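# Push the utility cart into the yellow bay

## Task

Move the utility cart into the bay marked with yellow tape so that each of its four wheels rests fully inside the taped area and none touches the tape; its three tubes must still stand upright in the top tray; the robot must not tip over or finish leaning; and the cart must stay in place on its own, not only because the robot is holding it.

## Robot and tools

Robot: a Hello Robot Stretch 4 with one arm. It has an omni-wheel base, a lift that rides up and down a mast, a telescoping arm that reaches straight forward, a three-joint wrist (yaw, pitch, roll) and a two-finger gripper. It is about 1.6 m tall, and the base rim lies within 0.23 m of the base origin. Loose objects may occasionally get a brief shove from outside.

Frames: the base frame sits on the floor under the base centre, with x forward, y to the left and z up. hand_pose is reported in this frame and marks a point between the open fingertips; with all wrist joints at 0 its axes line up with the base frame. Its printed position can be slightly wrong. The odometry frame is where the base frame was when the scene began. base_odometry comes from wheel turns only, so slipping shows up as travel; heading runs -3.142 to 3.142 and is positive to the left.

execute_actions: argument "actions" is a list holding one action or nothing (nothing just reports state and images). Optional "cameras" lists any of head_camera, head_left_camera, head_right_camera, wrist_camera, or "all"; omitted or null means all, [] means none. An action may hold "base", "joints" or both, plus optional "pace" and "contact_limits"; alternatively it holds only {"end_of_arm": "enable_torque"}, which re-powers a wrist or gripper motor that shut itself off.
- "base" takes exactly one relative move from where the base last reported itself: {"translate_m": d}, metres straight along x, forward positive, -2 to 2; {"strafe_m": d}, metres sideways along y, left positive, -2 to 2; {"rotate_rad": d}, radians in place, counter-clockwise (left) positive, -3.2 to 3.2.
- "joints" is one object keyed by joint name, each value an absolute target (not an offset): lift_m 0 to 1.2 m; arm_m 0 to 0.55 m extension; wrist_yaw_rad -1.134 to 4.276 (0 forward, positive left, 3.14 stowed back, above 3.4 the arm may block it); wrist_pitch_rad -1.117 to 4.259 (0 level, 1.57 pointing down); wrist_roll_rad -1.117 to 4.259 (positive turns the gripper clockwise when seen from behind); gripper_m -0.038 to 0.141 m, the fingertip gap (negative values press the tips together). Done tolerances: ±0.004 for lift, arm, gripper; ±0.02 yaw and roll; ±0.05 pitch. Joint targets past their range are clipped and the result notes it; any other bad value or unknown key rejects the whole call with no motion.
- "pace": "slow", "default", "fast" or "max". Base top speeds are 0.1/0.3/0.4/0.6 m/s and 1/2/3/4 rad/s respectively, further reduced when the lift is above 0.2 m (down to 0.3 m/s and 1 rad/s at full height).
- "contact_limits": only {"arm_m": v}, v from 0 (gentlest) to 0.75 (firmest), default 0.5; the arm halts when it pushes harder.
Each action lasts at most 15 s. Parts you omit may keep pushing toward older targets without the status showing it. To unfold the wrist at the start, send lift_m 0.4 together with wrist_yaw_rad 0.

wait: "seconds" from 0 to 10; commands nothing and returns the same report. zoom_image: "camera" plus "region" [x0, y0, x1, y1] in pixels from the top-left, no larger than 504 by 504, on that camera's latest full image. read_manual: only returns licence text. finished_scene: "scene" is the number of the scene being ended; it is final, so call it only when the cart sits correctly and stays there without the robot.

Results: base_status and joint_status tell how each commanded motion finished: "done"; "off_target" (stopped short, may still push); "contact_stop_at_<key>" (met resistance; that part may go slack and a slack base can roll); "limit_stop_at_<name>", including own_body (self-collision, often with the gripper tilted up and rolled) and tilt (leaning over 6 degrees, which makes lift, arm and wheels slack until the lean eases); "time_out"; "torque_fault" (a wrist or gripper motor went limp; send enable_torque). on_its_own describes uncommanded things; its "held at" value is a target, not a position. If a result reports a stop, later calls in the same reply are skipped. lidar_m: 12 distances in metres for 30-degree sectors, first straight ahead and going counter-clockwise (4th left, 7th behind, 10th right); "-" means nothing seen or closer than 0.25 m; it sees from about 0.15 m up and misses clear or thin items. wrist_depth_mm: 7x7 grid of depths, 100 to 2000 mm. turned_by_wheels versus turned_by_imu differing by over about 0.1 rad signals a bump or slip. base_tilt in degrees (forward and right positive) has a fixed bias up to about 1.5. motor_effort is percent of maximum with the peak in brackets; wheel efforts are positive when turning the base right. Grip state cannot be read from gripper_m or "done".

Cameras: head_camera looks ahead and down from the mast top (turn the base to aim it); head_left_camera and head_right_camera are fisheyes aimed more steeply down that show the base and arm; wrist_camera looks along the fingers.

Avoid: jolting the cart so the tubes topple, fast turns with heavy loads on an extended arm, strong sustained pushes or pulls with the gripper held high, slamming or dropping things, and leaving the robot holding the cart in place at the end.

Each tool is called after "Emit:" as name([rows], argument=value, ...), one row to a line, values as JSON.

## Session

Emit:
execute_actions(actions=[])

Scene clock: 0.00 s.
base_odometry: x=+0.000 y=+0.000 heading=+0.000 (m, m, rad; odometry frame)
turned_by_wheels: +0.000 (rad since the last result)
turned_by_imu: +0.000 (rad since the last result)
base_tilt: forward=+0.4 right=+0.8 (deg)
lidar_m: 1.98 1.75 1.66 1.72 0.70 0.65 0.67 0.92 2.06 2.15 0.93 0.75
base_status: not commanded
joint_positions: lift_m=+0.211 arm_m=+0.002 wrist_yaw_rad=+3.196 wrist_pitch_rad=-0.008 wrist_roll_rad=-0.007 gripper_m=+0.057
joint_status: not commanded
motor_effort: lift_m=+19 arm_m=-1 wrist_yaw_rad=-1 wrist_pitch_rad=-7 wrist_roll_rad=+1 gripper_m=-3 wheel_0=+0 wheel_1=+0 wheel_2=+0 (%)
hand_pose: x=-0.1195 y=+0.0717 z=+0.3917 quat_wxyz=(-0.027, +0.004, -0.004, +1.000) (m; base frame)
wrist_depth_mm: - 138 138 1008 991 946 878 / - - 136 1366 1430 1336 1229 / - 111 136 1708 1576 1397 1229 / 138 134 160 1708 1537 1366 1229 / 212 - - 1756 1537 1366 1229 / 221 1499 198 1499 1430 1336 1229 / 224 904 1025 155 960 1138 1160
pictures: head_camera, head_left_camera, head_right_camera, wrist_camera
Images, in order (width x height): head_camera 420x560, head_left_camera 420x672, head_right_camera 420x672, wrist_camera 616x392.

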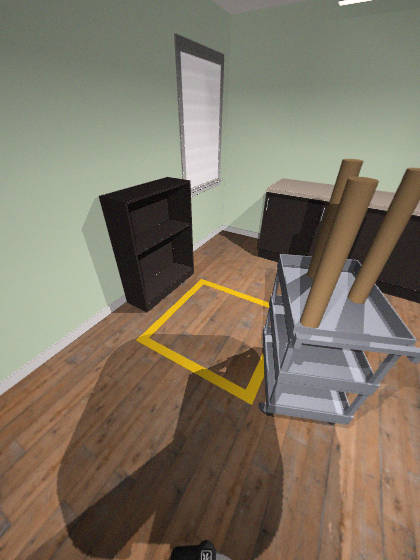

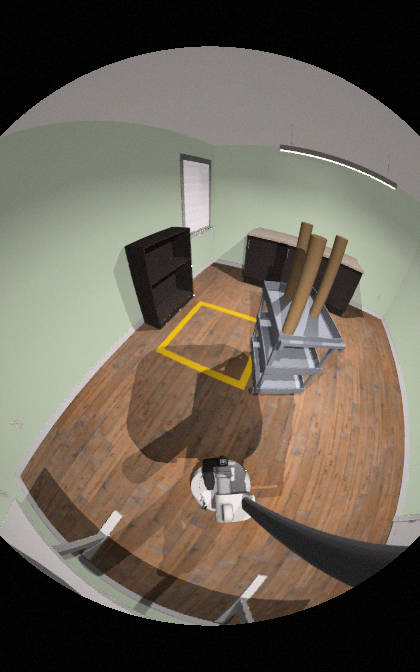

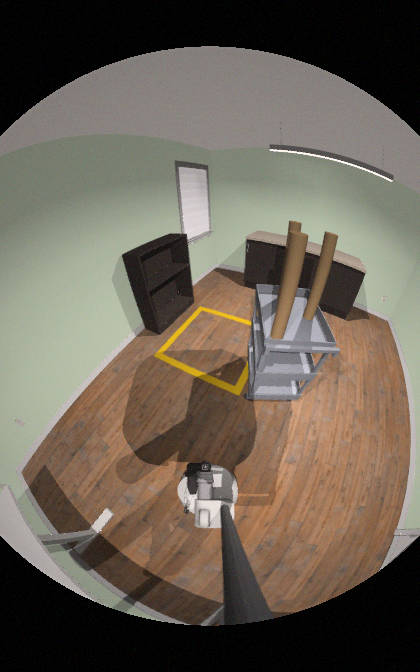

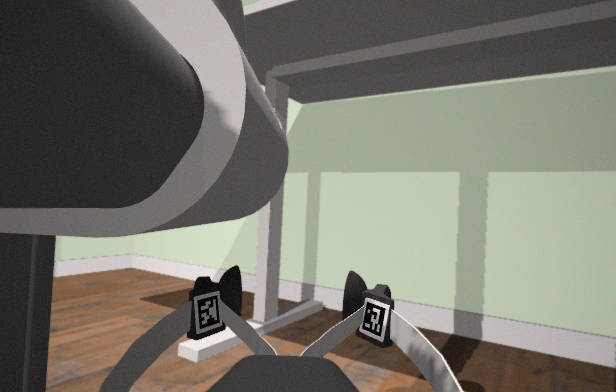

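Emit:
execute_actions([
  {"base":{"strafe_m":-0.77},"joints":{"lift_m":0.674,"wrist_yaw_rad":-0.4,"wrist_roll_rad":1.57,"gripper_m":0.09},"pace":"fast"},
], cameras=["head_camera"])

Emit:
execute_actions([
  {"base":{"rotate_rad":0.72}},
], cameras=["head_camera","wrist_camera"])

Scene clock: 17.83 s.
base_odometry: x=+0.000 y=-0.770 heading=+0.000 (m, m, rad; odometry frame)
turned_by_wheels: +0.000 (rad since the last result)
turned_by_imu: +0.002 (rad since the last result)
base_tilt: forward=+0.5 right=+0.7 (deg)
lidar_m: 0.63 0.68 2.34 1.54 1.08 1.03 1.90 1.45 1.39 1.46 1.96 2.27
base_status: done
joint_positions: lift_m=+0.674 arm_m=+0.002 wrist_yaw_rad=-0.400 wrist_pitch_rad=-0.008 wrist_roll_rad=+1.570 gripper_m=+0.090
joint_status: all done
motor_effort: lift_m=+20(23) arm_m=-1(1) wrist_yaw_rad=+1(5) wrist_pitch_rad=-7(8) wrist_roll_rad=+1(4) gripper_m=+0(2) wheel_0=+0(11) wheel_1=+1(11) wheel_2=+0(0) (%)
hand_pose: x=+0.4050 y=-0.1928 z=+0.8543 quat_wxyz=(+0.694, +0.692, -0.143, -0.138) (m; base frame)
wrist_depth_mm: - - - - - 1808 1205 / - - - - - 1756 1205 / - - - - - 1808 1205 / - - - - - 1661 1182 / - - - - - 1708 1160 / - - 215 - 216 1708 1160 / - - - 150 - 1499 1138
pictures: head_camera
Images, in order (width x height): head_camera 420x560.

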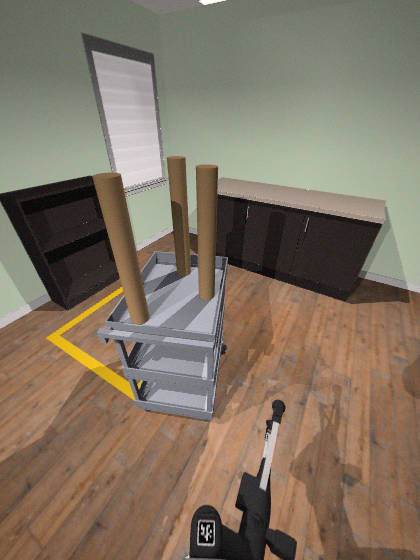

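Scene clock: 19.30 s.
base_odometry: x=+0.000 y=-0.770 heading=+0.720 (m, m, rad; odometry frame)
turned_by_wheels: +0.720 (rad since the last result)
turned_by_imu: +0.709 (rad since the last result)
base_tilt: forward=+0.5 right=+0.8 (deg)
lidar_m: 0.77 2.34 1.29 1.04 1.02 1.71 1.42 1.40 1.55 2.30 2.28 0.62
base_status: done
joint_positions: lift_m=+0.674 arm_m=+0.002 wrist_yaw_rad=-0.400 wrist_pitch_rad=-0.008 wrist_roll_rad=+1.570 gripper_m=+0.090
joint_status: not commanded
motor_effort: lift_m=+20(20) arm_m=-1(1) wrist_yaw_rad=-1(2) wrist_pitch_rad=-6(7) wrist_roll_rad=+1(1) gripper_m=-4(1) wheel_0=-1(6) wheel_1=+1(7) wheel_2=+0(8) (%)
hand_pose: x=+0.4050 y=-0.1928 z=+0.8543 quat_wxyz=(+0.694, +0.692, -0.143, -0.138) (m; base frame)
wrist_depth_mm: - - - - - 1756 1229 / 723 723 723 452 462 647 455 / - 991 976 469 1118 768 473 / - - - 508 1160 759 504 / 634 634 647 549 - 750 559 / - - 214 585 216 691 1078 / - - - 150 - 640 1042
pictures: head_camera, wrist_camera
Images, in order (width x height): head_camera 420x560, wrist_camera 616x392.

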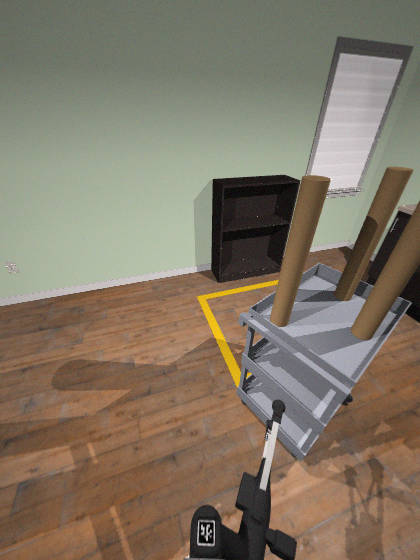

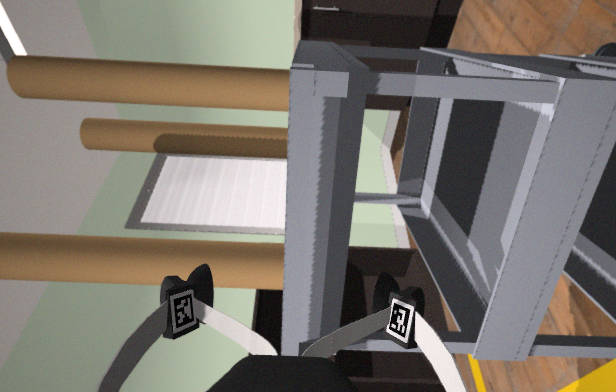

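Emit:
execute_actions([
  {"base":{"strafe_m":-0.105}},
], cameras=[])

Emit:
execute_actions([
  {"base":{"translate_m":0.21}},
], cameras=["head_camera","wrist_camera"])

Scene clock: 25.67 s.
base_odometry: x=+0.069 y=-0.849 heading=+0.720 (m, m, rad; odometry frame)
turned_by_wheels: +0.000 (rad since the last result)
turned_by_imu: +0.002 (rad since the last result)
base_tilt: forward=+0.4 right=+0.7 (deg)
lidar_m: 0.66 2.37 1.39 1.14 1.13 1.67 1.37 1.37 1.52 2.18 2.17 0.55
base_status: done
joint_positions: lift_m=+0.674 arm_m=+0.002 wrist_yaw_rad=-0.400 wrist_pitch_rad=-0.008 wrist_roll_rad=+1.570 gripper_m=+0.090
joint_status: not commanded
motor_effort: lift_m=+20(20) arm_m=-1(1) wrist_yaw_rad=+1(1) wrist_pitch_rad=-7(7) wrist_roll_rad=+1(0) gripper_m=-1(4) wheel_0=+0(7) wheel_1=+2(9) wheel_2=+0(0) (%)
hand_pose: x=+0.4050 y=-0.1928 z=+0.8543 quat_wxyz=(+0.694, +0.692, -0.143, -0.138) (m; base frame)
wrist_depth_mm: - - - - - 1756 1255 / - - - - - 1464 1138 / 691 668 691 449 991 647 512 / - - - 418 1098 715 430 / - - - 442 1098 750 455 / 603 603 215 480 216 741 484 / - - - 150 - 661 549
pictures: none
No camera images: the call's "cameras" was empty. Leave "cameras" out to get every camera's image.

Scene clock: 27.77 s.
base_odometry: x=+0.227 y=-0.711 heading=+0.720 (m, m, rad; odometry frame)
turned_by_wheels: +0.000 (rad since the last result)
turned_by_imu: +0.001 (rad since the last result)
base_tilt: forward=+0.5 right=+0.7 (deg)
lidar_m: 0.49 2.19 1.49 1.22 1.22 1.94 1.57 1.57 1.73 2.12 0.40 0.39
base_status: done
joint_positions: lift_m=+0.674 arm_m=+0.002 wrist_yaw_rad=-0.400 wrist_pitch_rad=-0.008 wrist_roll_rad=+1.570 gripper_m=+0.090
joint_status: not commanded
motor_effort: lift_m=+20(20) arm_m=-1(1) wrist_yaw_rad=+2(1) wrist_pitch_rad=-7(8) wrist_roll_rad=+1(0) gripper_m=+5(8) wheel_0=+0(6) wheel_1=+2(6) wheel_2=+1(8) (%)
hand_pose: x=+0.4050 y=-0.1928 z=+0.8543 quat_wxyz=(+0.694, +0.692, -0.143, -0.138) (m; base frame)
wrist_depth_mm: 480 480 477 163 216 723 530 / - 741 - 176 229 778 539 / - 732 723 186 246 778 539 / - - - 254 265 768 530 / - - - 273 289 723 530 / 399 399 214 294 215 668 521 / 1921 1863 1983 150 1863 1537 496
pictures: head_camera, wrist_camera
Images, in order (width x height): head_camera 420x560, wrist_camera 616x392.

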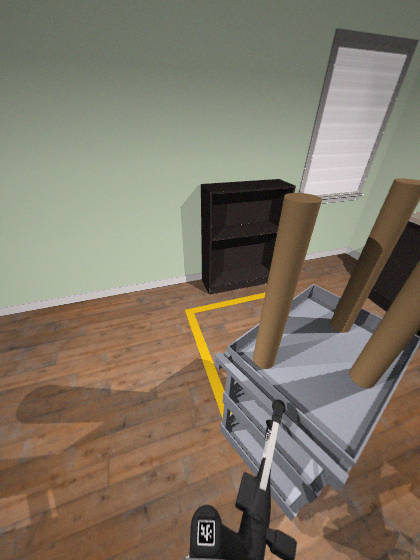

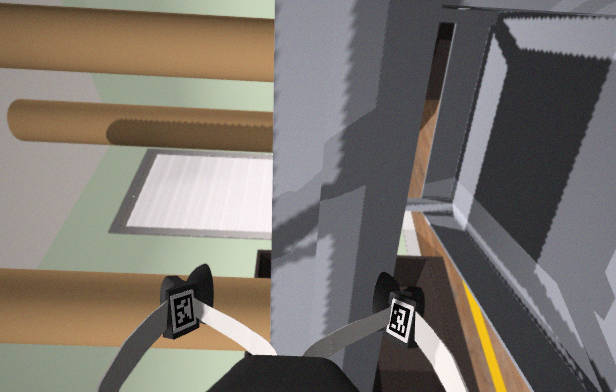

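Emit:
execute_actions([
  {"joints":{"arm_m":0.017,"gripper_m":-0.02}},
], cameras=["wrist_camera"])

Emit:
execute_actions([
  {"base":{"strafe_m":-0.15},"pace":"slow"},
], cameras=["head_camera"])

Scene clock: 38.00 s.
base_odometry: x=+0.227 y=-0.711 heading=+0.720 (m, m, rad; odometry frame)
turned_by_wheels: +0.000 (rad since the last result)
turned_by_imu: +0.002 (rad since the last result)
base_tilt: forward=+0.5 right=+0.7 (deg)
lidar_m: 0.49 2.18 1.47 1.21 1.21 1.94 1.58 1.56 1.75 2.13 0.39 0.38
base_status: not commanded
joint_positions: lift_m=+0.674 arm_m=+0.017 wrist_yaw_rad=-0.399 wrist_pitch_rad=-0.008 wrist_roll_rad=+1.570 gripper_m=-0.019
joint_status: all done
motor_effort: lift_m=+20(20) arm_m=+2(6) wrist_yaw_rad=-2(6) wrist_pitch_rad=-5(7) wrist_roll_rad=+2(1) gripper_m=-21(22) wheel_0=-1(1) wheel_1=+2(2) wheel_2=+1(2) (%)
hand_pose: x=+0.4193 y=-0.1926 z=+0.8545 quat_wxyz=(+0.694, +0.692, -0.143, -0.137) (m; base frame)
wrist_depth_mm: 455 462 462 148 201 732 549 / - - - 159 215 788 544 / - 723 715 170 227 768 539 / - - - 180 247 768 530 / - - - 196 270 691 525 / 377 379 198 205 274 1661 525 / 1863 382 1160 216 312 1430 480
pictures: wrist_camera
Images, in order (width x height): wrist_camera 616x392.

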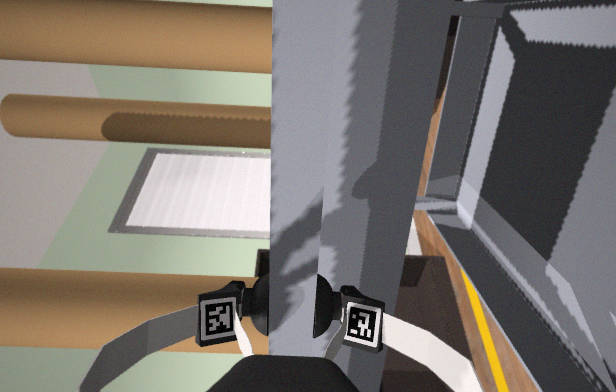

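Scene clock: 40.67 s.
base_odometry: x=+0.326 y=-0.823 heading=+0.721 (m, m, rad; odometry frame)
turned_by_wheels: +0.000 (rad since the last result)
turned_by_imu: +0.001 (rad since the last result)
base_tilt: forward=+0.4 right=+0.7 (deg)
lidar_m: 0.48 2.22 1.63 1.36 1.35 1.86 1.53 1.51 1.69 1.98 0.43 0.42
base_status: done
joint_positions: lift_m=+0.674 arm_m=+0.017 wrist_yaw_rad=-0.398 wrist_pitch_rad=-0.009 wrist_roll_rad=+1.570 gripper_m=-0.019
joint_status: not commanded
motor_effort: lift_m=+21(20) arm_m=+2(2) wrist_yaw_rad=-3(17) wrist_pitch_rad=-3(5) wrist_roll_rad=+1(1) gripper_m=-23(19) wheel_0=+3(11) wheel_1=+0(5) wheel_2=+1(1) (%)
hand_pose: x=+0.4195 y=-0.1924 z=+0.8547 quat_wxyz=(+0.694, +0.692, -0.143, -0.137) (m; base frame)
wrist_depth_mm: - - - 174 229 1576 488 / 508 500 504 180 236 788 539 / - - - 186 246 778 530 / - 750 741 193 256 768 530 / - - - 258 266 750 525 / - - 198 206 268 699 521 / 359 357 364 210 285 591 508
pictures: head_camera
Images, in order (width x height): head_camera 420x560.

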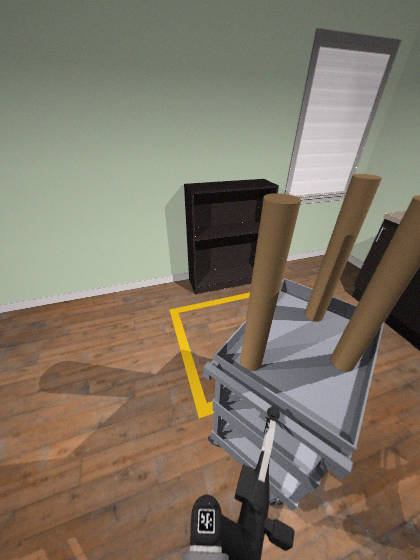

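Emit:
execute_actions([
  {"base":{"strafe_m":-0.25},"pace":"slow"},
], cameras=["head_camera"])

Scene clock: 47.23 s.
base_odometry: x=+0.491 y=-1.011 heading=+0.721 (m, m, rad; odometry frame)
turned_by_wheels: +0.000 (rad since the last result)
turned_by_imu: +0.003 (rad since the last result)
base_tilt: forward=+0.4 right=+1.0 (deg)
lidar_m: 0.42 2.31 1.93 1.61 1.57 1.71 1.43 1.43 1.58 1.74 0.49 0.43
base_status: done
joint_positions: lift_m=+0.674 arm_m=+0.017 wrist_yaw_rad=-0.397 wrist_pitch_rad=-0.009 wrist_roll_rad=+1.570 gripper_m=-0.019
joint_status: not commanded
motor_effort: lift_m=+21(20) arm_m=+2(2) wrist_yaw_rad=-6(7) wrist_pitch_rad=-4(4) wrist_roll_rad=+2(1) gripper_m=-19(18) wheel_0=+4(9) wheel_1=-2(6) wheel_2=+0(1) (%)
hand_pose: x=+0.4197 y=-0.1922 z=+0.8547 quat_wxyz=(+0.694, +0.692, -0.143, -0.136) (m; base frame)
wrist_depth_mm: - - - 230 298 1537 1229 / - - - 223 287 315 310 / - - - 218 282 1661 504 / 554 559 559 271 277 768 535 / - - - 267 271 750 525 / - 723 198 204 265 750 525 / - - - 201 258 647 512
pictures: head_camera
Images, in order (width x height): head_camera 420x560.

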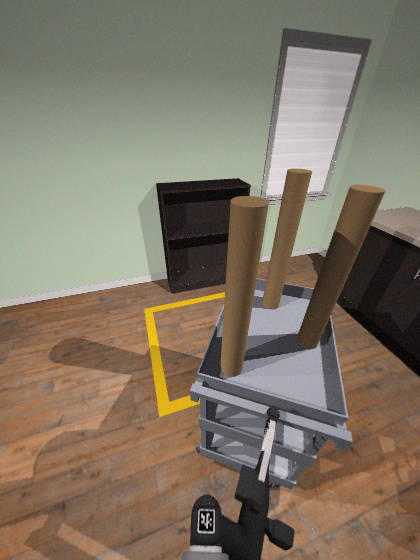

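Emit:
execute_actions([
  {"base":{"translate_m":-0.12},"pace":"slow"},
], cameras=[])

Emit:
execute_actions([
  {"base":{"strafe_m":-0.15},"pace":"slow"},
], cameras=["head_camera"])

Scene clock: 55.57 s.
base_odometry: x=+0.401 y=-1.090 heading=+0.721 (m, m, rad; odometry frame)
turned_by_wheels: +0.000 (rad since the last result)
turned_by_imu: +0.002 (rad since the last result)
base_tilt: forward=+0.4 right=+0.7 (deg)
lidar_m: 0.41 2.41 1.92 1.56 1.54 1.61 1.33 1.32 1.48 1.77 0.50 0.43
base_status: done
joint_positions: lift_m=+0.674 arm_m=+0.017 wrist_yaw_rad=-0.397 wrist_pitch_rad=-0.009 wrist_roll_rad=+1.570 gripper_m=-0.019
joint_status: not commanded
motor_effort: lift_m=+20(21) arm_m=+2(2) wrist_yaw_rad=-5(24) wrist_pitch_rad=-5(5) wrist_roll_rad=+0(1) gripper_m=-20(21) wheel_0=-4(5) wheel_1=-1(6) wheel_2=+5(11) (%)
hand_pose: x=+0.4197 y=-0.1923 z=+0.8545 quat_wxyz=(+0.694, +0.692, -0.142, -0.137) (m; base frame)
wrist_depth_mm: - - - 245 1537 1576 1229 / - - - 236 304 317 319 / - - - 229 294 1756 500 / 559 559 564 276 285 707 535 / - - - 268 277 750 525 / 707 707 198 204 267 741 521 / - - - 200 255 654 517
pictures: none
No camera images: the call's "cameras" was empty. Leave "cameras" out to get every camera's image.

Scene clock: 58.20 s.
base_odometry: x=+0.500 y=-1.203 heading=+0.721 (m, m, rad; odometry frame)
turned_by_wheels: +0.000 (rad since the last result)
turned_by_imu: +0.002 (rad since the last result)
base_tilt: forward=+0.4 right=+0.9 (deg)
lidar_m: 0.38 2.20 2.11 1.71 1.68 1.57 1.27 1.27 1.42 1.66 1.62 0.47
base_status: done
joint_positions: lift_m=+0.674 arm_m=+0.017 wrist_yaw_rad=-0.398 wrist_pitch_rad=-0.009 wrist_roll_rad=+1.570 gripper_m=-0.019
joint_status: not commanded
motor_effort: lift_m=+20(20) arm_m=+2(2) wrist_yaw_rad=-5(16) wrist_pitch_rad=-4(5) wrist_roll_rad=+1(2) gripper_m=-24(21) wheel_0=+4(9) wheel_1=+0(5) wheel_2=+0(4) (%)
hand_pose: x=+0.4197 y=-0.1923 z=+0.8546 quat_wxyz=(+0.694, +0.692, -0.143, -0.137) (m; base frame)
wrist_depth_mm: - - - 1366 1464 1464 1229 / - - - 310 347 1537 1205 / - - - 309 338 1499 433 / - - - 289 - 1708 508 / 559 559 569 273 286 750 530 / - - 198 204 268 741 525 / 668 661 668 195 247 647 517
pictures: head_camera
Images, in order (width x height): head_camera 420x560.

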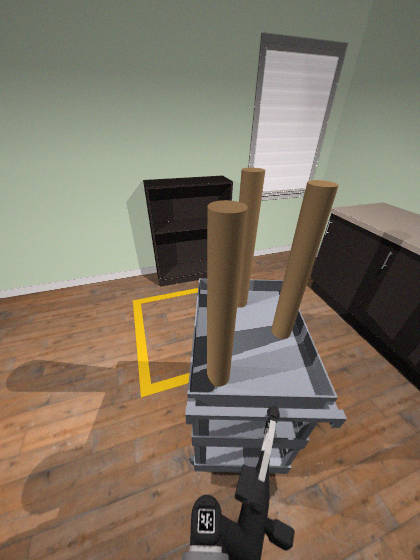

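Emit:
execute_actions([
  {"base":{"rotate_rad":0.1},"pace":"slow"},
], cameras=["head_camera"])

Emit:
execute_actions([
  {"base":{"rotate_rad":0.1},"pace":"slow"},
], cameras=["head_camera"])

Scene clock: 67.60 s.
base_odometry: x=+0.500 y=-1.202 heading=+0.821 (m, m, rad; odometry frame)
turned_by_wheels: +0.100 (rad since the last result)
turned_by_imu: +0.099 (rad since the last result)
base_tilt: forward=+0.4 right=+0.6 (deg)
lidar_m: 0.41 2.48 1.93 1.69 2.47 1.49 1.25 1.26 1.50 1.63 0.52 0.46
base_status: done
joint_positions: lift_m=+0.674 arm_m=+0.017 wrist_yaw_rad=-0.400 wrist_pitch_rad=-0.009 wrist_roll_rad=+1.570 gripper_m=-0.019
joint_status: not commanded
motor_effort: lift_m=+20(20) arm_m=+2(2) wrist_yaw_rad=+1(47) wrist_pitch_rad=-4(4) wrist_roll_rad=+1(1) gripper_m=-23(21) wheel_0=-1(7) wheel_1=-3(5) wheel_2=+0(12) (%)
hand_pose: x=+0.4193 y=-0.1928 z=+0.8546 quat_wxyz=(+0.694, +0.692, -0.143, -0.137) (m; base frame)
wrist_depth_mm: - - - 253 1499 1537 1229 / - - - 243 314 320 324 / - - - 289 300 1708 492 / 559 569 574 281 287 715 525 / - - - 268 277 759 525 / 699 707 198 204 267 741 525 / - - - 198 252 654 521
pictures: head_camera
Images, in order (width x height): head_camera 420x560.

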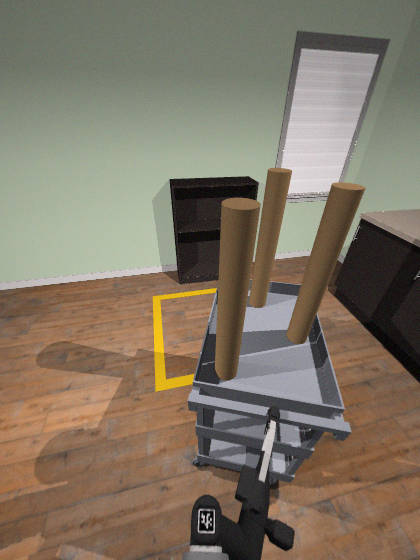

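Scene clock: 68.53 s.
base_odometry: x=+0.500 y=-1.202 heading=+0.920 (m, m, rad; odometry frame)
turned_by_wheels: +0.099 (rad since the last result)
turned_by_imu: +0.098 (rad since the last result)
base_tilt: forward=+0.5 right=+0.7 (deg)
lidar_m: 0.43 2.51 1.85 1.68 2.12 1.41 1.26 1.28 1.60 1.61 0.48 0.45
base_status: done
joint_positions: lift_m=+0.674 arm_m=+0.017 wrist_yaw_rad=-0.400 wrist_pitch_rad=-0.009 wrist_roll_rad=+1.570 gripper_m=-0.019
joint_status: not commanded
motor_effort: lift_m=+20(20) arm_m=+2(2) wrist_yaw_rad=+4(40) wrist_pitch_rad=-4(4) wrist_roll_rad=+1(2) gripper_m=-24(20) wheel_0=-3(10) wheel_1=-2(5) wheel_2=-3(12) (%)
hand_pose: x=+0.4192 y=-0.1929 z=+0.8546 quat_wxyz=(+0.694, +0.692, -0.144, -0.138) (m; base frame)
wrist_depth_mm: - - - 231 283 1537 1160 / - - - 216 281 1537 442 / - - - 212 276 820 521 / - 569 564 268 273 759 530 / 723 750 750 265 268 759 530 / - - 198 204 265 750 521 / - - - 202 260 647 521
pictures: head_camera
Images, in order (width x height): head_camera 420x560.

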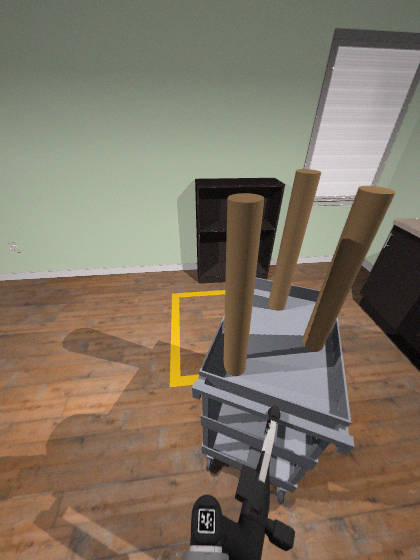

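Emit:
execute_actions([
  {"joints":{"gripper_m":0.055}},
], cameras=[])

Emit:
execute_actions([
  {"base":{"translate_m":-0.045}},
], cameras=[])

Emit:
execute_actions([
  {"base":{"strafe_m":-0.13}},
], cameras=["head_camera","wrist_camera"])

Scene clock: 80.43 s.
base_odometry: x=+0.500 y=-1.202 heading=+0.920 (m, m, rad; odometry frame)
turned_by_wheels: +0.000 (rad since the last result)
turned_by_imu: +0.005 (rad since the last result)
base_tilt: forward=+0.4 right=+0.7 (deg)
lidar_m: 0.43 2.51 1.86 1.68 2.12 1.40 1.25 1.27 1.59 1.62 0.48 0.43
base_status: not commanded
joint_positions: lift_m=+0.674 arm_m=+0.017 wrist_yaw_rad=-0.400 wrist_pitch_rad=-0.008 wrist_roll_rad=+1.570 gripper_m=+0.055
joint_status: all done
motor_effort: lift_m=+21(21) arm_m=+2(2) wrist_yaw_rad=+6(10) wrist_pitch_rad=-6(6) wrist_roll_rad=+1(1) gripper_m=-4(22) wheel_0=-3(3) wheel_1=-2(3) wheel_2=-2(3) (%)
hand_pose: x=+0.4192 y=-0.1930 z=+0.8544 quat_wxyz=(+0.694, +0.692, -0.143, -0.138) (m; base frame)
wrist_depth_mm: - - - 226 296 1576 1205 / - - - 223 286 1499 322 / - - - 277 283 809 521 / - 580 569 277 281 768 535 / 732 741 759 272 276 750 525 / - - 198 209 272 750 521 / - - - 154 266 683 521
pictures: none
No camera images: the call's "cameras" was empty. Leave "cameras" out to get every camera's image.

Scene clock: 81.57 s.
base_odometry: x=+0.473 y=-1.238 heading=+0.920 (m, m, rad; odometry frame)
turned_by_wheels: +0.000 (rad since the last result)
turned_by_imu: +0.000 (rad since the last result)
base_tilt: forward=+0.4 right=+0.8 (deg)
lidar_m: 0.48 2.56 1.85 1.68 2.03 1.37 1.22 1.23 1.53 1.63 1.64 0.49
base_status: done
joint_positions: lift_m=+0.674 arm_m=+0.017 wrist_yaw_rad=-0.400 wrist_pitch_rad=-0.008 wrist_roll_rad=+1.570 gripper_m=+0.055
joint_status: not commanded
motor_effort: lift_m=+20(20) arm_m=+2(2) wrist_yaw_rad=+5(4) wrist_pitch_rad=-6(6) wrist_roll_rad=+1(2) gripper_m=-6(6) wheel_0=-1(7) wheel_1=-2(6) wheel_2=+1(10) (%)
hand_pose: x=+0.4192 y=-0.1929 z=+0.8544 quat_wxyz=(+0.694, +0.692, -0.143, -0.138) (m; base frame)
wrist_depth_mm: - - - 1537 1661 1661 1205 / - - - 317 338 342 342 / - - - 325 - 1661 500 / 597 591 609 320 917 759 525 / - 798 - 314 917 759 530 / - - 198 252 314 750 517 / - - - 154 309 691 517
pictures: none
No camera images: the call's "cameras" was empty. Leave "cameras" out to get every camera's image.

Scene clock: 83.20 s.
base_odometry: x=+0.576 y=-1.317 heading=+0.920 (m, m, rad; odometry frame)
turned_by_wheels: +0.000 (rad since the last result)
turned_by_imu: +0.000 (rad since the last result)
base_tilt: forward=+0.4 right=+0.7 (deg)
lidar_m: 0.45 0.53 1.98 1.81 2.02 1.35 1.20 1.22 1.50 1.50 1.52 0.46
base_status: done
joint_positions: lift_m=+0.674 arm_m=+0.017 wrist_yaw_rad=-0.400 wrist_pitch_rad=-0.008 wrist_roll_rad=+1.570 gripper_m=+0.055
joint_status: not commanded
motor_effort: lift_m=+20(20) arm_m=+2(2) wrist_yaw_rad=+2(2) wrist_pitch_rad=-6(6) wrist_roll_rad=+1(1) gripper_m=-3(2) wheel_0=-1(8) wheel_1=+0(9) wheel_2=+0(2) (%)
hand_pose: x=+0.4192 y=-0.1929 z=+0.8544 quat_wxyz=(+0.694, +0.692, -0.143, -0.138) (m; base frame)
wrist_depth_mm: - - - 1576 1499 1464 1229 / - - - 1808 1756 1708 1255 / - - - - - 1708 1182 / - - - 218 - 1661 1182 / 544 549 554 216 277 661 492 / - 732 198 212 273 741 521 / - 715 723 154 268 691 521
pictures: head_camera, wrist_camera
Images, in order (width x height): head_camera 420x560, wrist_camera 616x392.

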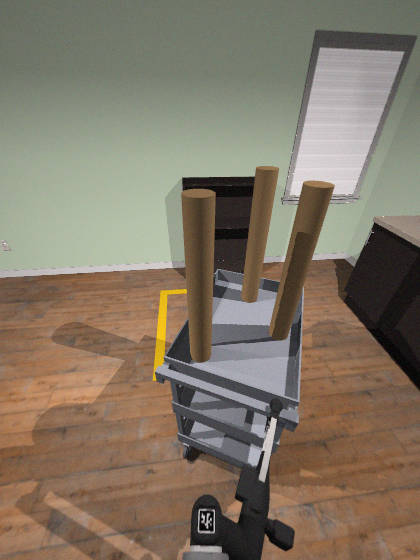

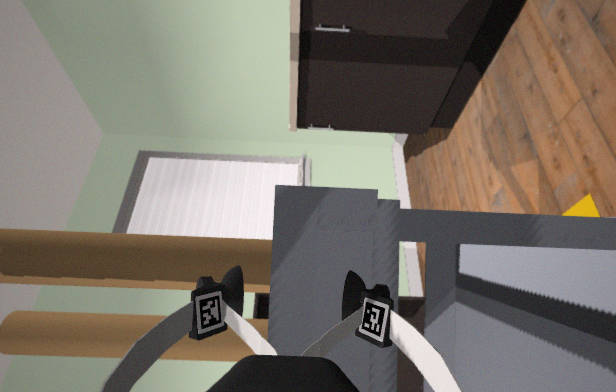

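Emit:
execute_actions([
  {"joints":{"gripper_m":-0.02}},
], cameras=[])

Emit:
execute_actions([
  {"base":{"translate_m":0.35},"pace":"slow"},
], cameras=["head_camera"])

Scene clock: 90.90 s.
base_odometry: x=+0.576 y=-1.317 heading=+0.920 (m, m, rad; odometry frame)
turned_by_wheels: +0.000 (rad since the last result)
turned_by_imu: +0.003 (rad since the last result)
base_tilt: forward=+0.5 right=+0.9 (deg)
lidar_m: 0.42 0.52 2.00 1.82 2.03 1.34 1.20 1.21 1.50 1.48 1.52 0.46
base_status: not commanded
joint_positions: lift_m=+0.674 arm_m=+0.017 wrist_yaw_rad=-0.398 wrist_pitch_rad=-0.009 wrist_roll_rad=+1.570 gripper_m=-0.019
joint_status: all done
motor_effort: lift_m=+20(20) arm_m=+2(2) wrist_yaw_rad=-5(9) wrist_pitch_rad=-5(6) wrist_roll_rad=+1(1) gripper_m=-24(23) wheel_0=-1(1) wheel_1=+0(0) wheel_2=+0(1) (%)
hand_pose: x=+0.4196 y=-0.1924 z=+0.8545 quat_wxyz=(+0.694, +0.692, -0.143, -0.137) (m; base frame)
wrist_depth_mm: - - - 1618 1499 1499 1229 / - - - 1921 1808 1708 1205 / - - - - - 1708 1205 / - - - 209 - 1618 1182 / 530 539 544 208 268 668 496 / - 723 198 203 265 750 525 / - 707 723 201 260 654 517
pictures: none
No camera images: the call's "cameras" was empty. Leave "cameras" out to get every camera's image.

Scene clock: 95.70 s.
base_odometry: x=+0.788 y=-1.039 heading=+0.920 (m, m, rad; odometry frame)
turned_by_wheels: +0.000 (rad since the last result)
turned_by_imu: +0.001 (rad since the last result)
base_tilt: forward=+0.5 right=+0.8 (deg)
lidar_m: 0.43 0.55 2.07 1.85 1.89 1.73 1.55 1.58 1.95 1.46 1.48 0.42
base_status: done
joint_positions: lift_m=+0.674 arm_m=+0.017 wrist_yaw_rad=-0.405 wrist_pitch_rad=-0.009 wrist_roll_rad=+1.570 gripper_m=-0.019
joint_status: not commanded
on_its_own: wrist_yaw_rad is at rest, and its effort (+15) is outside its rest range (-13 to +13)
motor_effort: lift_m=+20(20) arm_m=+2(2) wrist_yaw_rad=+15(28) wrist_pitch_rad=-4(5) wrist_roll_rad=+1(2) gripper_m=-20(25) wheel_0=+2(5) wheel_1=+1(6) wheel_2=-4(12) (%)
hand_pose: x=+0.4183 y=-0.1940 z=+0.8546 quat_wxyz=(+0.694, +0.692, -0.145, -0.139) (m; base frame)
wrist_depth_mm: - - - 1499 1397 1464 1255 / - - - - 1708 1661 1255 / - - - - - 1756 1205 / - - - 203 270 627 1118 / 544 544 544 203 265 707 512 / 741 732 198 203 264 750 525 / 1808 1808 1863 204 266 647 521
pictures: head_camera
Images, in order (width x height): head_camera 420x560.

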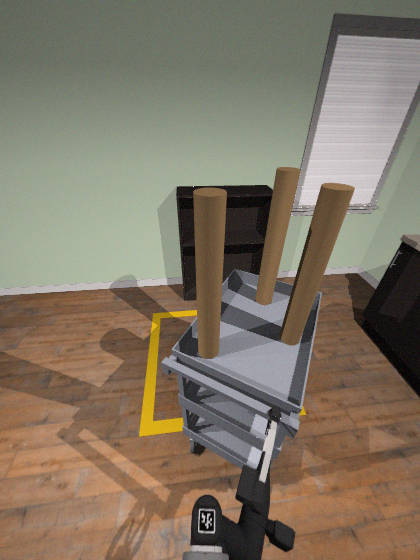

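Emit:
execute_actions([
  {"base":{"strafe_m":-0.15},"pace":"slow"},
], cameras=["head_camera"])

Emit:
execute_actions([
  {"base":{"translate_m":0.2},"pace":"slow"},
], cameras=["head_camera"])

Scene clock: 102.40 s.
base_odometry: x=+0.907 y=-1.129 heading=+0.921 (m, m, rad; odometry frame)
turned_by_wheels: +0.001 (rad since the last result)
turned_by_imu: +0.003 (rad since the last result)
base_tilt: forward=+0.5 right=+0.8 (deg)
lidar_m: 0.42 0.49 2.19 2.02 2.09 1.67 1.51 1.54 1.92 1.30 1.32 0.47
base_status: done
joint_positions: lift_m=+0.674 arm_m=+0.017 wrist_yaw_rad=-0.394 wrist_pitch_rad=-0.009 wrist_roll_rad=+1.570 gripper_m=-0.019
joint_status: not commanded
on_its_own: wrist_yaw_rad is at rest, and its effort (-18) is outside its rest range (-13 to +13)
motor_effort: lift_m=+20(20) arm_m=+2(2) wrist_yaw_rad=-18(19) wrist_pitch_rad=-4(5) wrist_roll_rad=+2(1) gripper_m=-20(24) wheel_0=+5(8) wheel_1=-1(5) wheel_2=+4(4) (%)
hand_pose: x=+0.4205 y=-0.1914 z=+0.8546 quat_wxyz=(+0.694, +0.692, -0.141, -0.135) (m; base frame)
wrist_depth_mm: - - - 1336 1308 1281 1229 / - - - 1618 1576 1499 1229 / - - - - - 1708 1205 / - - - 215 - 1708 1182 / - - - 211 272 281 283 / 549 530 198 203 264 750 525 / 699 691 699 200 255 647 512
pictures: head_camera
Images, in order (width x height): head_camera 420x560.

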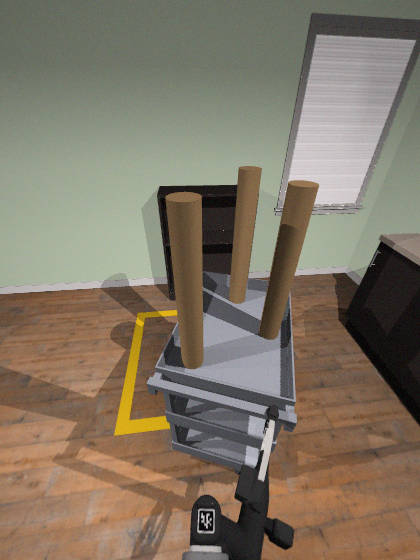

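Scene clock: 105.70 s.
base_odometry: x=+1.028 y=-0.970 heading=+0.920 (m, m, rad; odometry frame)
turned_by_wheels: +0.000 (rad since the last result)
turned_by_imu: +0.001 (rad since the last result)
base_tilt: forward=+0.5 right=+0.8 (deg)
lidar_m: 0.43 0.49 2.23 2.05 2.08 1.91 1.72 1.74 1.40 1.27 1.31 0.41
base_status: done
joint_positions: lift_m=+0.674 arm_m=+0.017 wrist_yaw_rad=-0.405 wrist_pitch_rad=-0.009 wrist_roll_rad=+1.570 gripper_m=-0.019
joint_status: not commanded
on_its_own: wrist_yaw_rad is at rest, and its effort (+15) is outside its rest range (-13 to +13)
motor_effort: lift_m=+20(20) arm_m=+2(2) wrist_yaw_rad=+15(23) wrist_pitch_rad=-4(4) wrist_roll_rad=+1(0) gripper_m=-20(20) wheel_0=+0(7) wheel_1=+3(5) wheel_2=-5(11) (%)
hand_pose: x=+0.4183 y=-0.1940 z=+0.8546 quat_wxyz=(+0.694, +0.692, -0.145, -0.139) (m; base frame)
wrist_depth_mm: 1983 1983 1921 1281 1281 1255 1229 / - - - - 1499 1499 1205 / - - - - - 1756 1205 / - - - 214 - 1618 1205 / 554 1983 - 211 272 283 282 / 1756 530 198 202 264 741 517 / 699 691 699 199 256 647 521
pictures: head_camera
Images, in order (width x height): head_camera 420x560.

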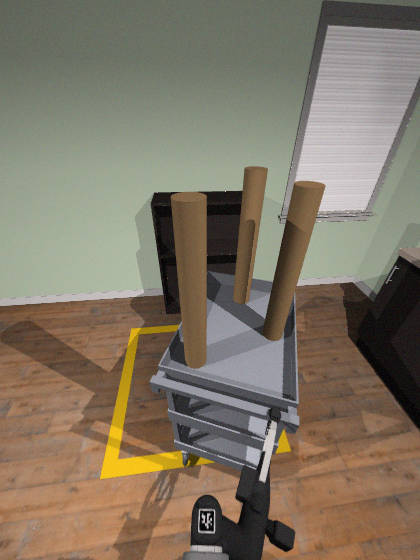

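Emit:
execute_actions([
  {"base":{"translate_m":0.2},"pace":"slow"},
], cameras=[])

Emit:
execute_actions([
  {"joints":{"gripper_m":0.06}},
], cameras=[])

Emit:
execute_actions([
  {"base":{"translate_m":-0.1}},
], cameras=[])

Emit:
execute_actions([
  {"base":{"strafe_m":-0.7},"pace":"fast"},
], cameras=["head_camera","head_left_camera"])

Scene clock: 116.77 s.
base_odometry: x=+1.149 y=-0.811 heading=+0.920 (m, m, rad; odometry frame)
turned_by_wheels: +0.000 (rad since the last result)
turned_by_imu: +0.002 (rad since the last result)
base_tilt: forward=+0.3 right=+0.7 (deg)
lidar_m: 0.42 0.51 2.29 2.06 2.08 2.12 1.92 1.94 1.38 1.25 1.27 0.45
base_status: done
joint_positions: lift_m=+0.674 arm_m=+0.017 wrist_yaw_rad=-0.405 wrist_pitch_rad=-0.009 wrist_roll_rad=+1.570 gripper_m=-0.019
joint_status: not commanded
on_its_own: wrist_yaw_rad is at rest, and its effort (+18) is outside its rest range (-13 to +13)
motor_effort: lift_m=+21(20) arm_m=+2(2) wrist_yaw_rad=+18(23) wrist_pitch_rad=-4(3) wrist_roll_rad=+2(0) gripper_m=-21(20) wheel_0=+2(3) wheel_1=+1(4) wheel_2=-5(10) (%)
hand_pose: x=+0.4183 y=-0.1940 z=+0.8546 quat_wxyz=(+0.694, +0.692, -0.145, -0.139) (m; base frame)
wrist_depth_mm: 1983 1921 1921 1308 1229 1255 1205 / - - - - - 1808 1229 / - - - - - 1756 1205 / 1921 1921 1983 211 - 1618 1138 / 544 544 559 209 268 661 466 / 732 544 198 202 264 741 517 / 707 699 699 200 257 654 517
pictures: none
No camera images: the call's "cameras" was empty. Leave "cameras" out to get every camera's image.

Scene clock: 118.30 s.
base_odometry: x=+1.149 y=-0.811 heading=+0.920 (m, m, rad; odometry frame)
turned_by_wheels: +0.000 (rad since the last result)
turned_by_imu: +0.001 (rad since the last result)
base_tilt: forward=+0.5 right=+0.7 (deg)
lidar_m: 0.42 0.51 2.30 2.07 2.10 2.13 1.92 1.94 1.37 1.24 1.27 0.46
base_status: not commanded
joint_positions: lift_m=+0.674 arm_m=+0.017 wrist_yaw_rad=-0.400 wrist_pitch_rad=-0.008 wrist_roll_rad=+1.570 gripper_m=+0.060
joint_status: all done
motor_effort: lift_m=+21(20) arm_m=+2(2) wrist_yaw_rad=+3(17) wrist_pitch_rad=-6(6) wrist_roll_rad=+2(1) gripper_m=+0(25) wheel_0=+2(2) wheel_1=+1(1) wheel_2=-5(5) (%)
hand_pose: x=+0.4192 y=-0.1930 z=+0.8544 quat_wxyz=(+0.694, +0.692, -0.143, -0.138) (m; base frame)
wrist_depth_mm: 1983 1921 1921 1255 1255 1255 1229 / - - - - - 1708 1205 / - - - - - 1756 1205 / 1921 1921 1983 218 1983 1618 1138 / 539 554 559 236 276 654 492 / 1576 723 198 211 267 741 521 / 691 707 707 153 264 691 512
pictures: none
No camera images: the call's "cameras" was empty. Leave "cameras" out to get every camera's image.

Scene clock: 119.83 s.
base_odometry: x=+1.089 y=-0.891 heading=+0.920 (m, m, rad; odometry frame)
turned_by_wheels: +0.000 (rad since the last result)
turned_by_imu: +0.000 (rad since the last result)
base_tilt: forward=+0.4 right=+0.7 (deg)
lidar_m: 0.53 0.63 2.34 2.06 2.08 2.03 1.82 1.84 1.37 1.27 1.30 0.52
base_status: done
joint_positions: lift_m=+0.674 arm_m=+0.017 wrist_yaw_rad=-0.400 wrist_pitch_rad=-0.008 wrist_roll_rad=+1.570 gripper_m=+0.060
joint_status: not commanded
motor_effort: lift_m=+20(20) arm_m=+2(2) wrist_yaw_rad=+3(2) wrist_pitch_rad=-6(6) wrist_roll_rad=+1(2) gripper_m=-3(2) wheel_0=-2(6) wheel_1=+0(5) wheel_2=+0(12) (%)
hand_pose: x=+0.4192 y=-0.1929 z=+0.8544 quat_wxyz=(+0.694, +0.692, -0.143, -0.138) (m; base frame)
wrist_depth_mm: 1921 1921 1983 1308 1255 1281 1255 / - - - - - 1576 1205 / - - - - - 1708 1205 / - - - - - 1708 1205 / 1863 1863 1863 309 379 382 455 / 820 831 198 364 362 750 517 / 1537 788 809 153 931 691 517
pictures: none
No camera images: the call's "cameras" was empty. Leave "cameras" out to get every camera's image.

Scene clock: 122.77 s.
base_odometry: x=+1.646 y=-1.315 heading=+0.920 (m, m, rad; odometry frame)
turned_by_wheels: +0.000 (rad since the last result)
turned_by_imu: +0.000 (rad since the last result)
base_tilt: forward=+0.4 right=+0.8 (deg)
lidar_m: 1.11 0.68 0.73 2.75 2.79 1.90 1.72 1.75 0.63 0.56 0.57 0.75
base_status: done
joint_positions: lift_m=+0.674 arm_m=+0.017 wrist_yaw_rad=-0.400 wrist_pitch_rad=-0.008 wrist_roll_rad=+1.570 gripper_m=+0.060
joint_status: not commanded
motor_effort: lift_m=+20(20) arm_m=+2(2) wrist_yaw_rad=+4(5) wrist_pitch_rad=-7(6) wrist_roll_rad=+1(1) gripper_m=+2(4) wheel_0=+0(11) wheel_1=+1(12) wheel_2=+1(1) (%)
hand_pose: x=+0.4192 y=-0.1929 z=+0.8544 quat_wxyz=(+0.694, +0.692, -0.143, -0.138) (m; base frame)
wrist_depth_mm: 1182 1182 1182 466 477 473 473 / 1366 1397 1336 554 559 559 549 / 1661 1661 1618 668 668 668 654 / - - - 842 831 831 820 / 1921 1983 - 1983 1118 1118 1098 / 1863 1808 198 1863 1808 1618 1182 / 1661 1661 1708 153 1756 1537 1182
pictures: head_camera, head_left_camera
Images, in order (width x height): head_camera 420x560, head_left_camera 420x672.

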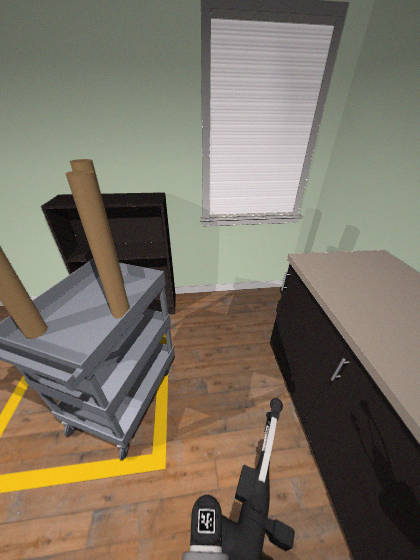

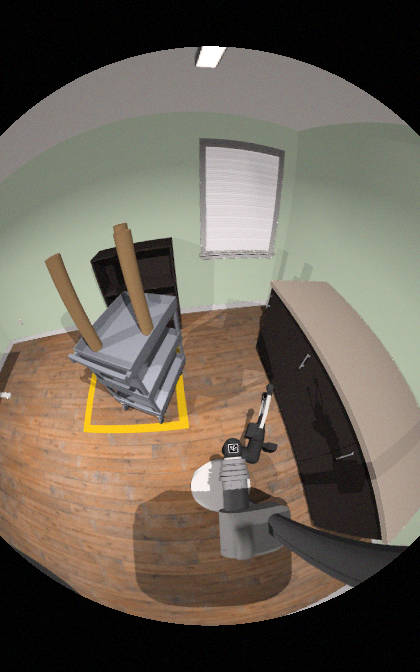

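Emit:
execute_actions([
  {"base":{"translate_m":0.65},"joints":{"wrist_yaw_rad":1.2,"lift_m":0.64,"gripper_m":0.0}},
])

Scene clock: 130.83 s.
base_odometry: x=+2.040 y=-0.798 heading=+0.921 (m, m, rad; odometry frame)
turned_by_wheels: +0.000 (rad since the last result)
turned_by_imu: +0.004 (rad since the last result)
base_tilt: forward=+0.4 right=+0.7 (deg)
lidar_m: 1.35 0.46 0.38 0.38 0.45 2.61 2.37 0.83 0.55 0.48 0.51 0.64
base_status: done
joint_positions: lift_m=+0.640 arm_m=+0.017 wrist_yaw_rad=+1.200 wrist_pitch_rad=-0.008 wrist_roll_rad=+1.570 gripper_m=+0.000
joint_status: all done
motor_effort: lift_m=+18(17) arm_m=+2(2) wrist_yaw_rad=+4(9) wrist_pitch_rad=-6(7) wrist_roll_rad=+1(1) gripper_m=-5(7) wheel_0=+1(6) wheel_1=+1(6) wheel_2=+0(11) (%)
hand_pose: x=+0.3737 y=+0.2371 z=+0.8206 quat_wxyz=(+0.582, +0.585, +0.397, +0.402) (m; base frame)
wrist_depth_mm: 1205 1182 1098 1138 1118 1118 1025 / 1397 1397 1336 1336 1255 1281 1025 / 1756 1708 1537 1336 1308 1281 1118 / - - - 290 300 303 303 / 488 488 492 286 - 691 480 / - - 189 202 - 676 477 / - - - 182 723 668 473
pictures: head_camera, head_left_camera, head_right_camera, wrist_camera
Images, in order (width x height): head_camera 420x560, head_left_camera 420x672, head_right_camera 420x672, wrist_camera 616x392.

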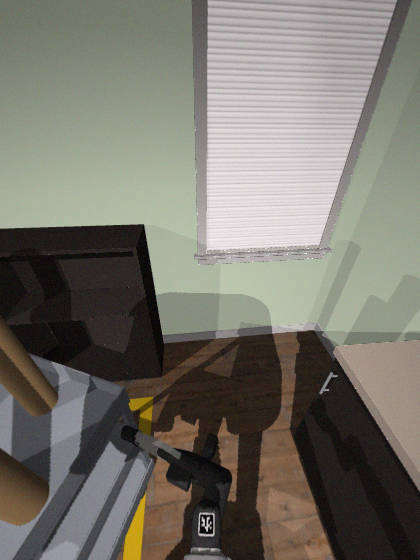

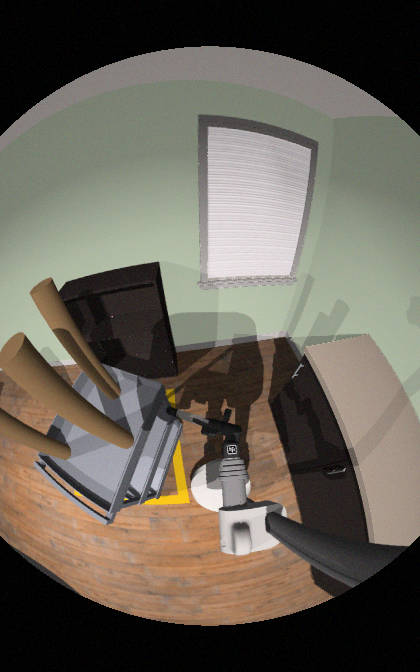

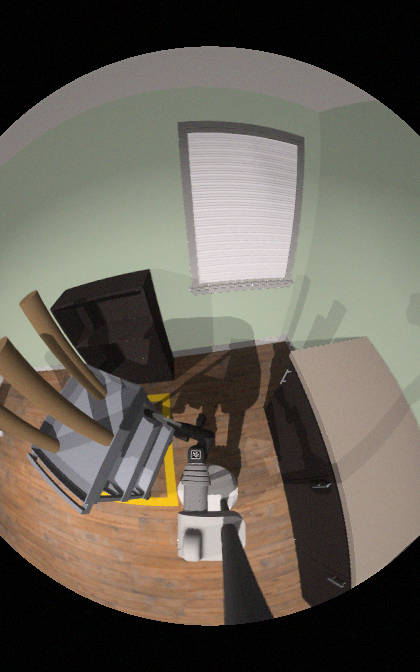

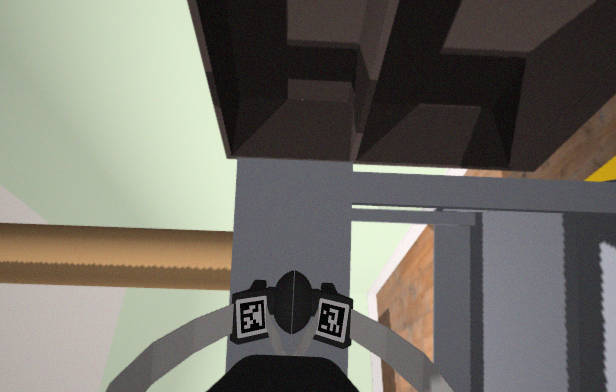

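Emit:
execute_actions([
  {"base":{"strafe_m":0.18},"pace":"slow"},
], cameras=["head_left_camera","head_camera"])

Scene clock: 136.23 s.
base_odometry: x=+1.896 y=-0.689 heading=+0.920 (m, m, rad; odometry frame)
turned_by_wheels: +0.000 (rad since the last result)
turned_by_imu: +0.001 (rad since the last result)
base_tilt: forward=+0.5 right=+0.7 (deg)
lidar_m: 1.02 0.38 0.29 0.27 0.32 2.64 2.38 1.14 0.74 0.68 0.68 0.86
base_status: done
joint_positions: lift_m=+0.640 arm_m=+0.017 wrist_yaw_rad=+1.196 wrist_pitch_rad=-0.008 wrist_roll_rad=+1.570 gripper_m=+0.000
joint_status: not commanded
on_its_own: wrist_yaw_rad is at rest, and its effort (+15) is outside its rest range (-13 to +13)
motor_effort: lift_m=+18(18) arm_m=+2(2) wrist_yaw_rad=+15(33) wrist_pitch_rad=-6(7) wrist_roll_rad=+0(1) gripper_m=-7(5) wheel_0=-3(11) wheel_1=+2(6) wheel_2=-2(3) (%)
hand_pose: x=+0.3746 y=+0.2364 z=+0.8206 quat_wxyz=(+0.583, +0.586, +0.395, +0.401) (m; base frame)
wrist_depth_mm: 1182 1160 1098 1078 1060 1078 1025 / 1366 1366 1205 1205 1182 1205 1008 / 1661 1661 1464 264 274 277 277 / - - 1808 255 1921 1618 455 / 442 449 442 244 - 683 480 / - - 189 202 - 668 473 / - - 229 181 176 647 473
pictures: head_camera, head_left_camera
Images, in order (width x height): head_camera 420x560, head_left_camera 420x672.

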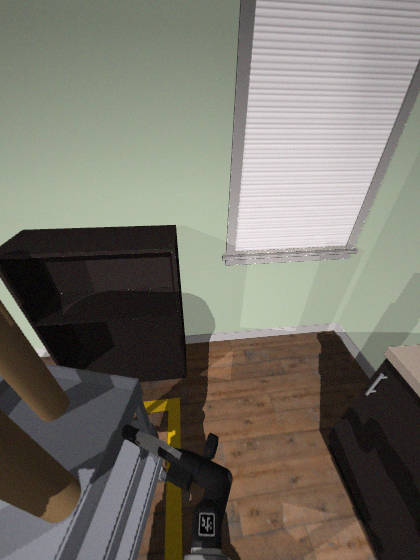

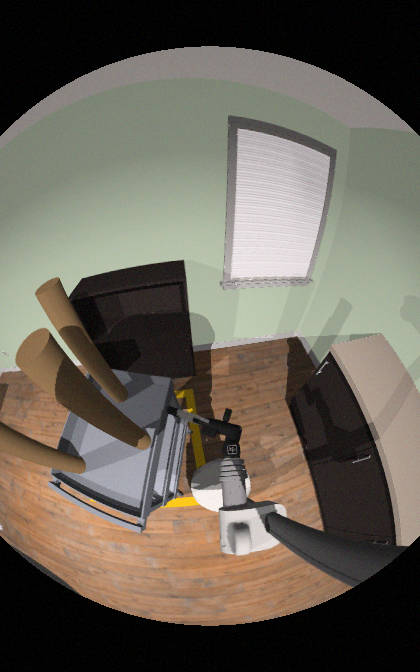

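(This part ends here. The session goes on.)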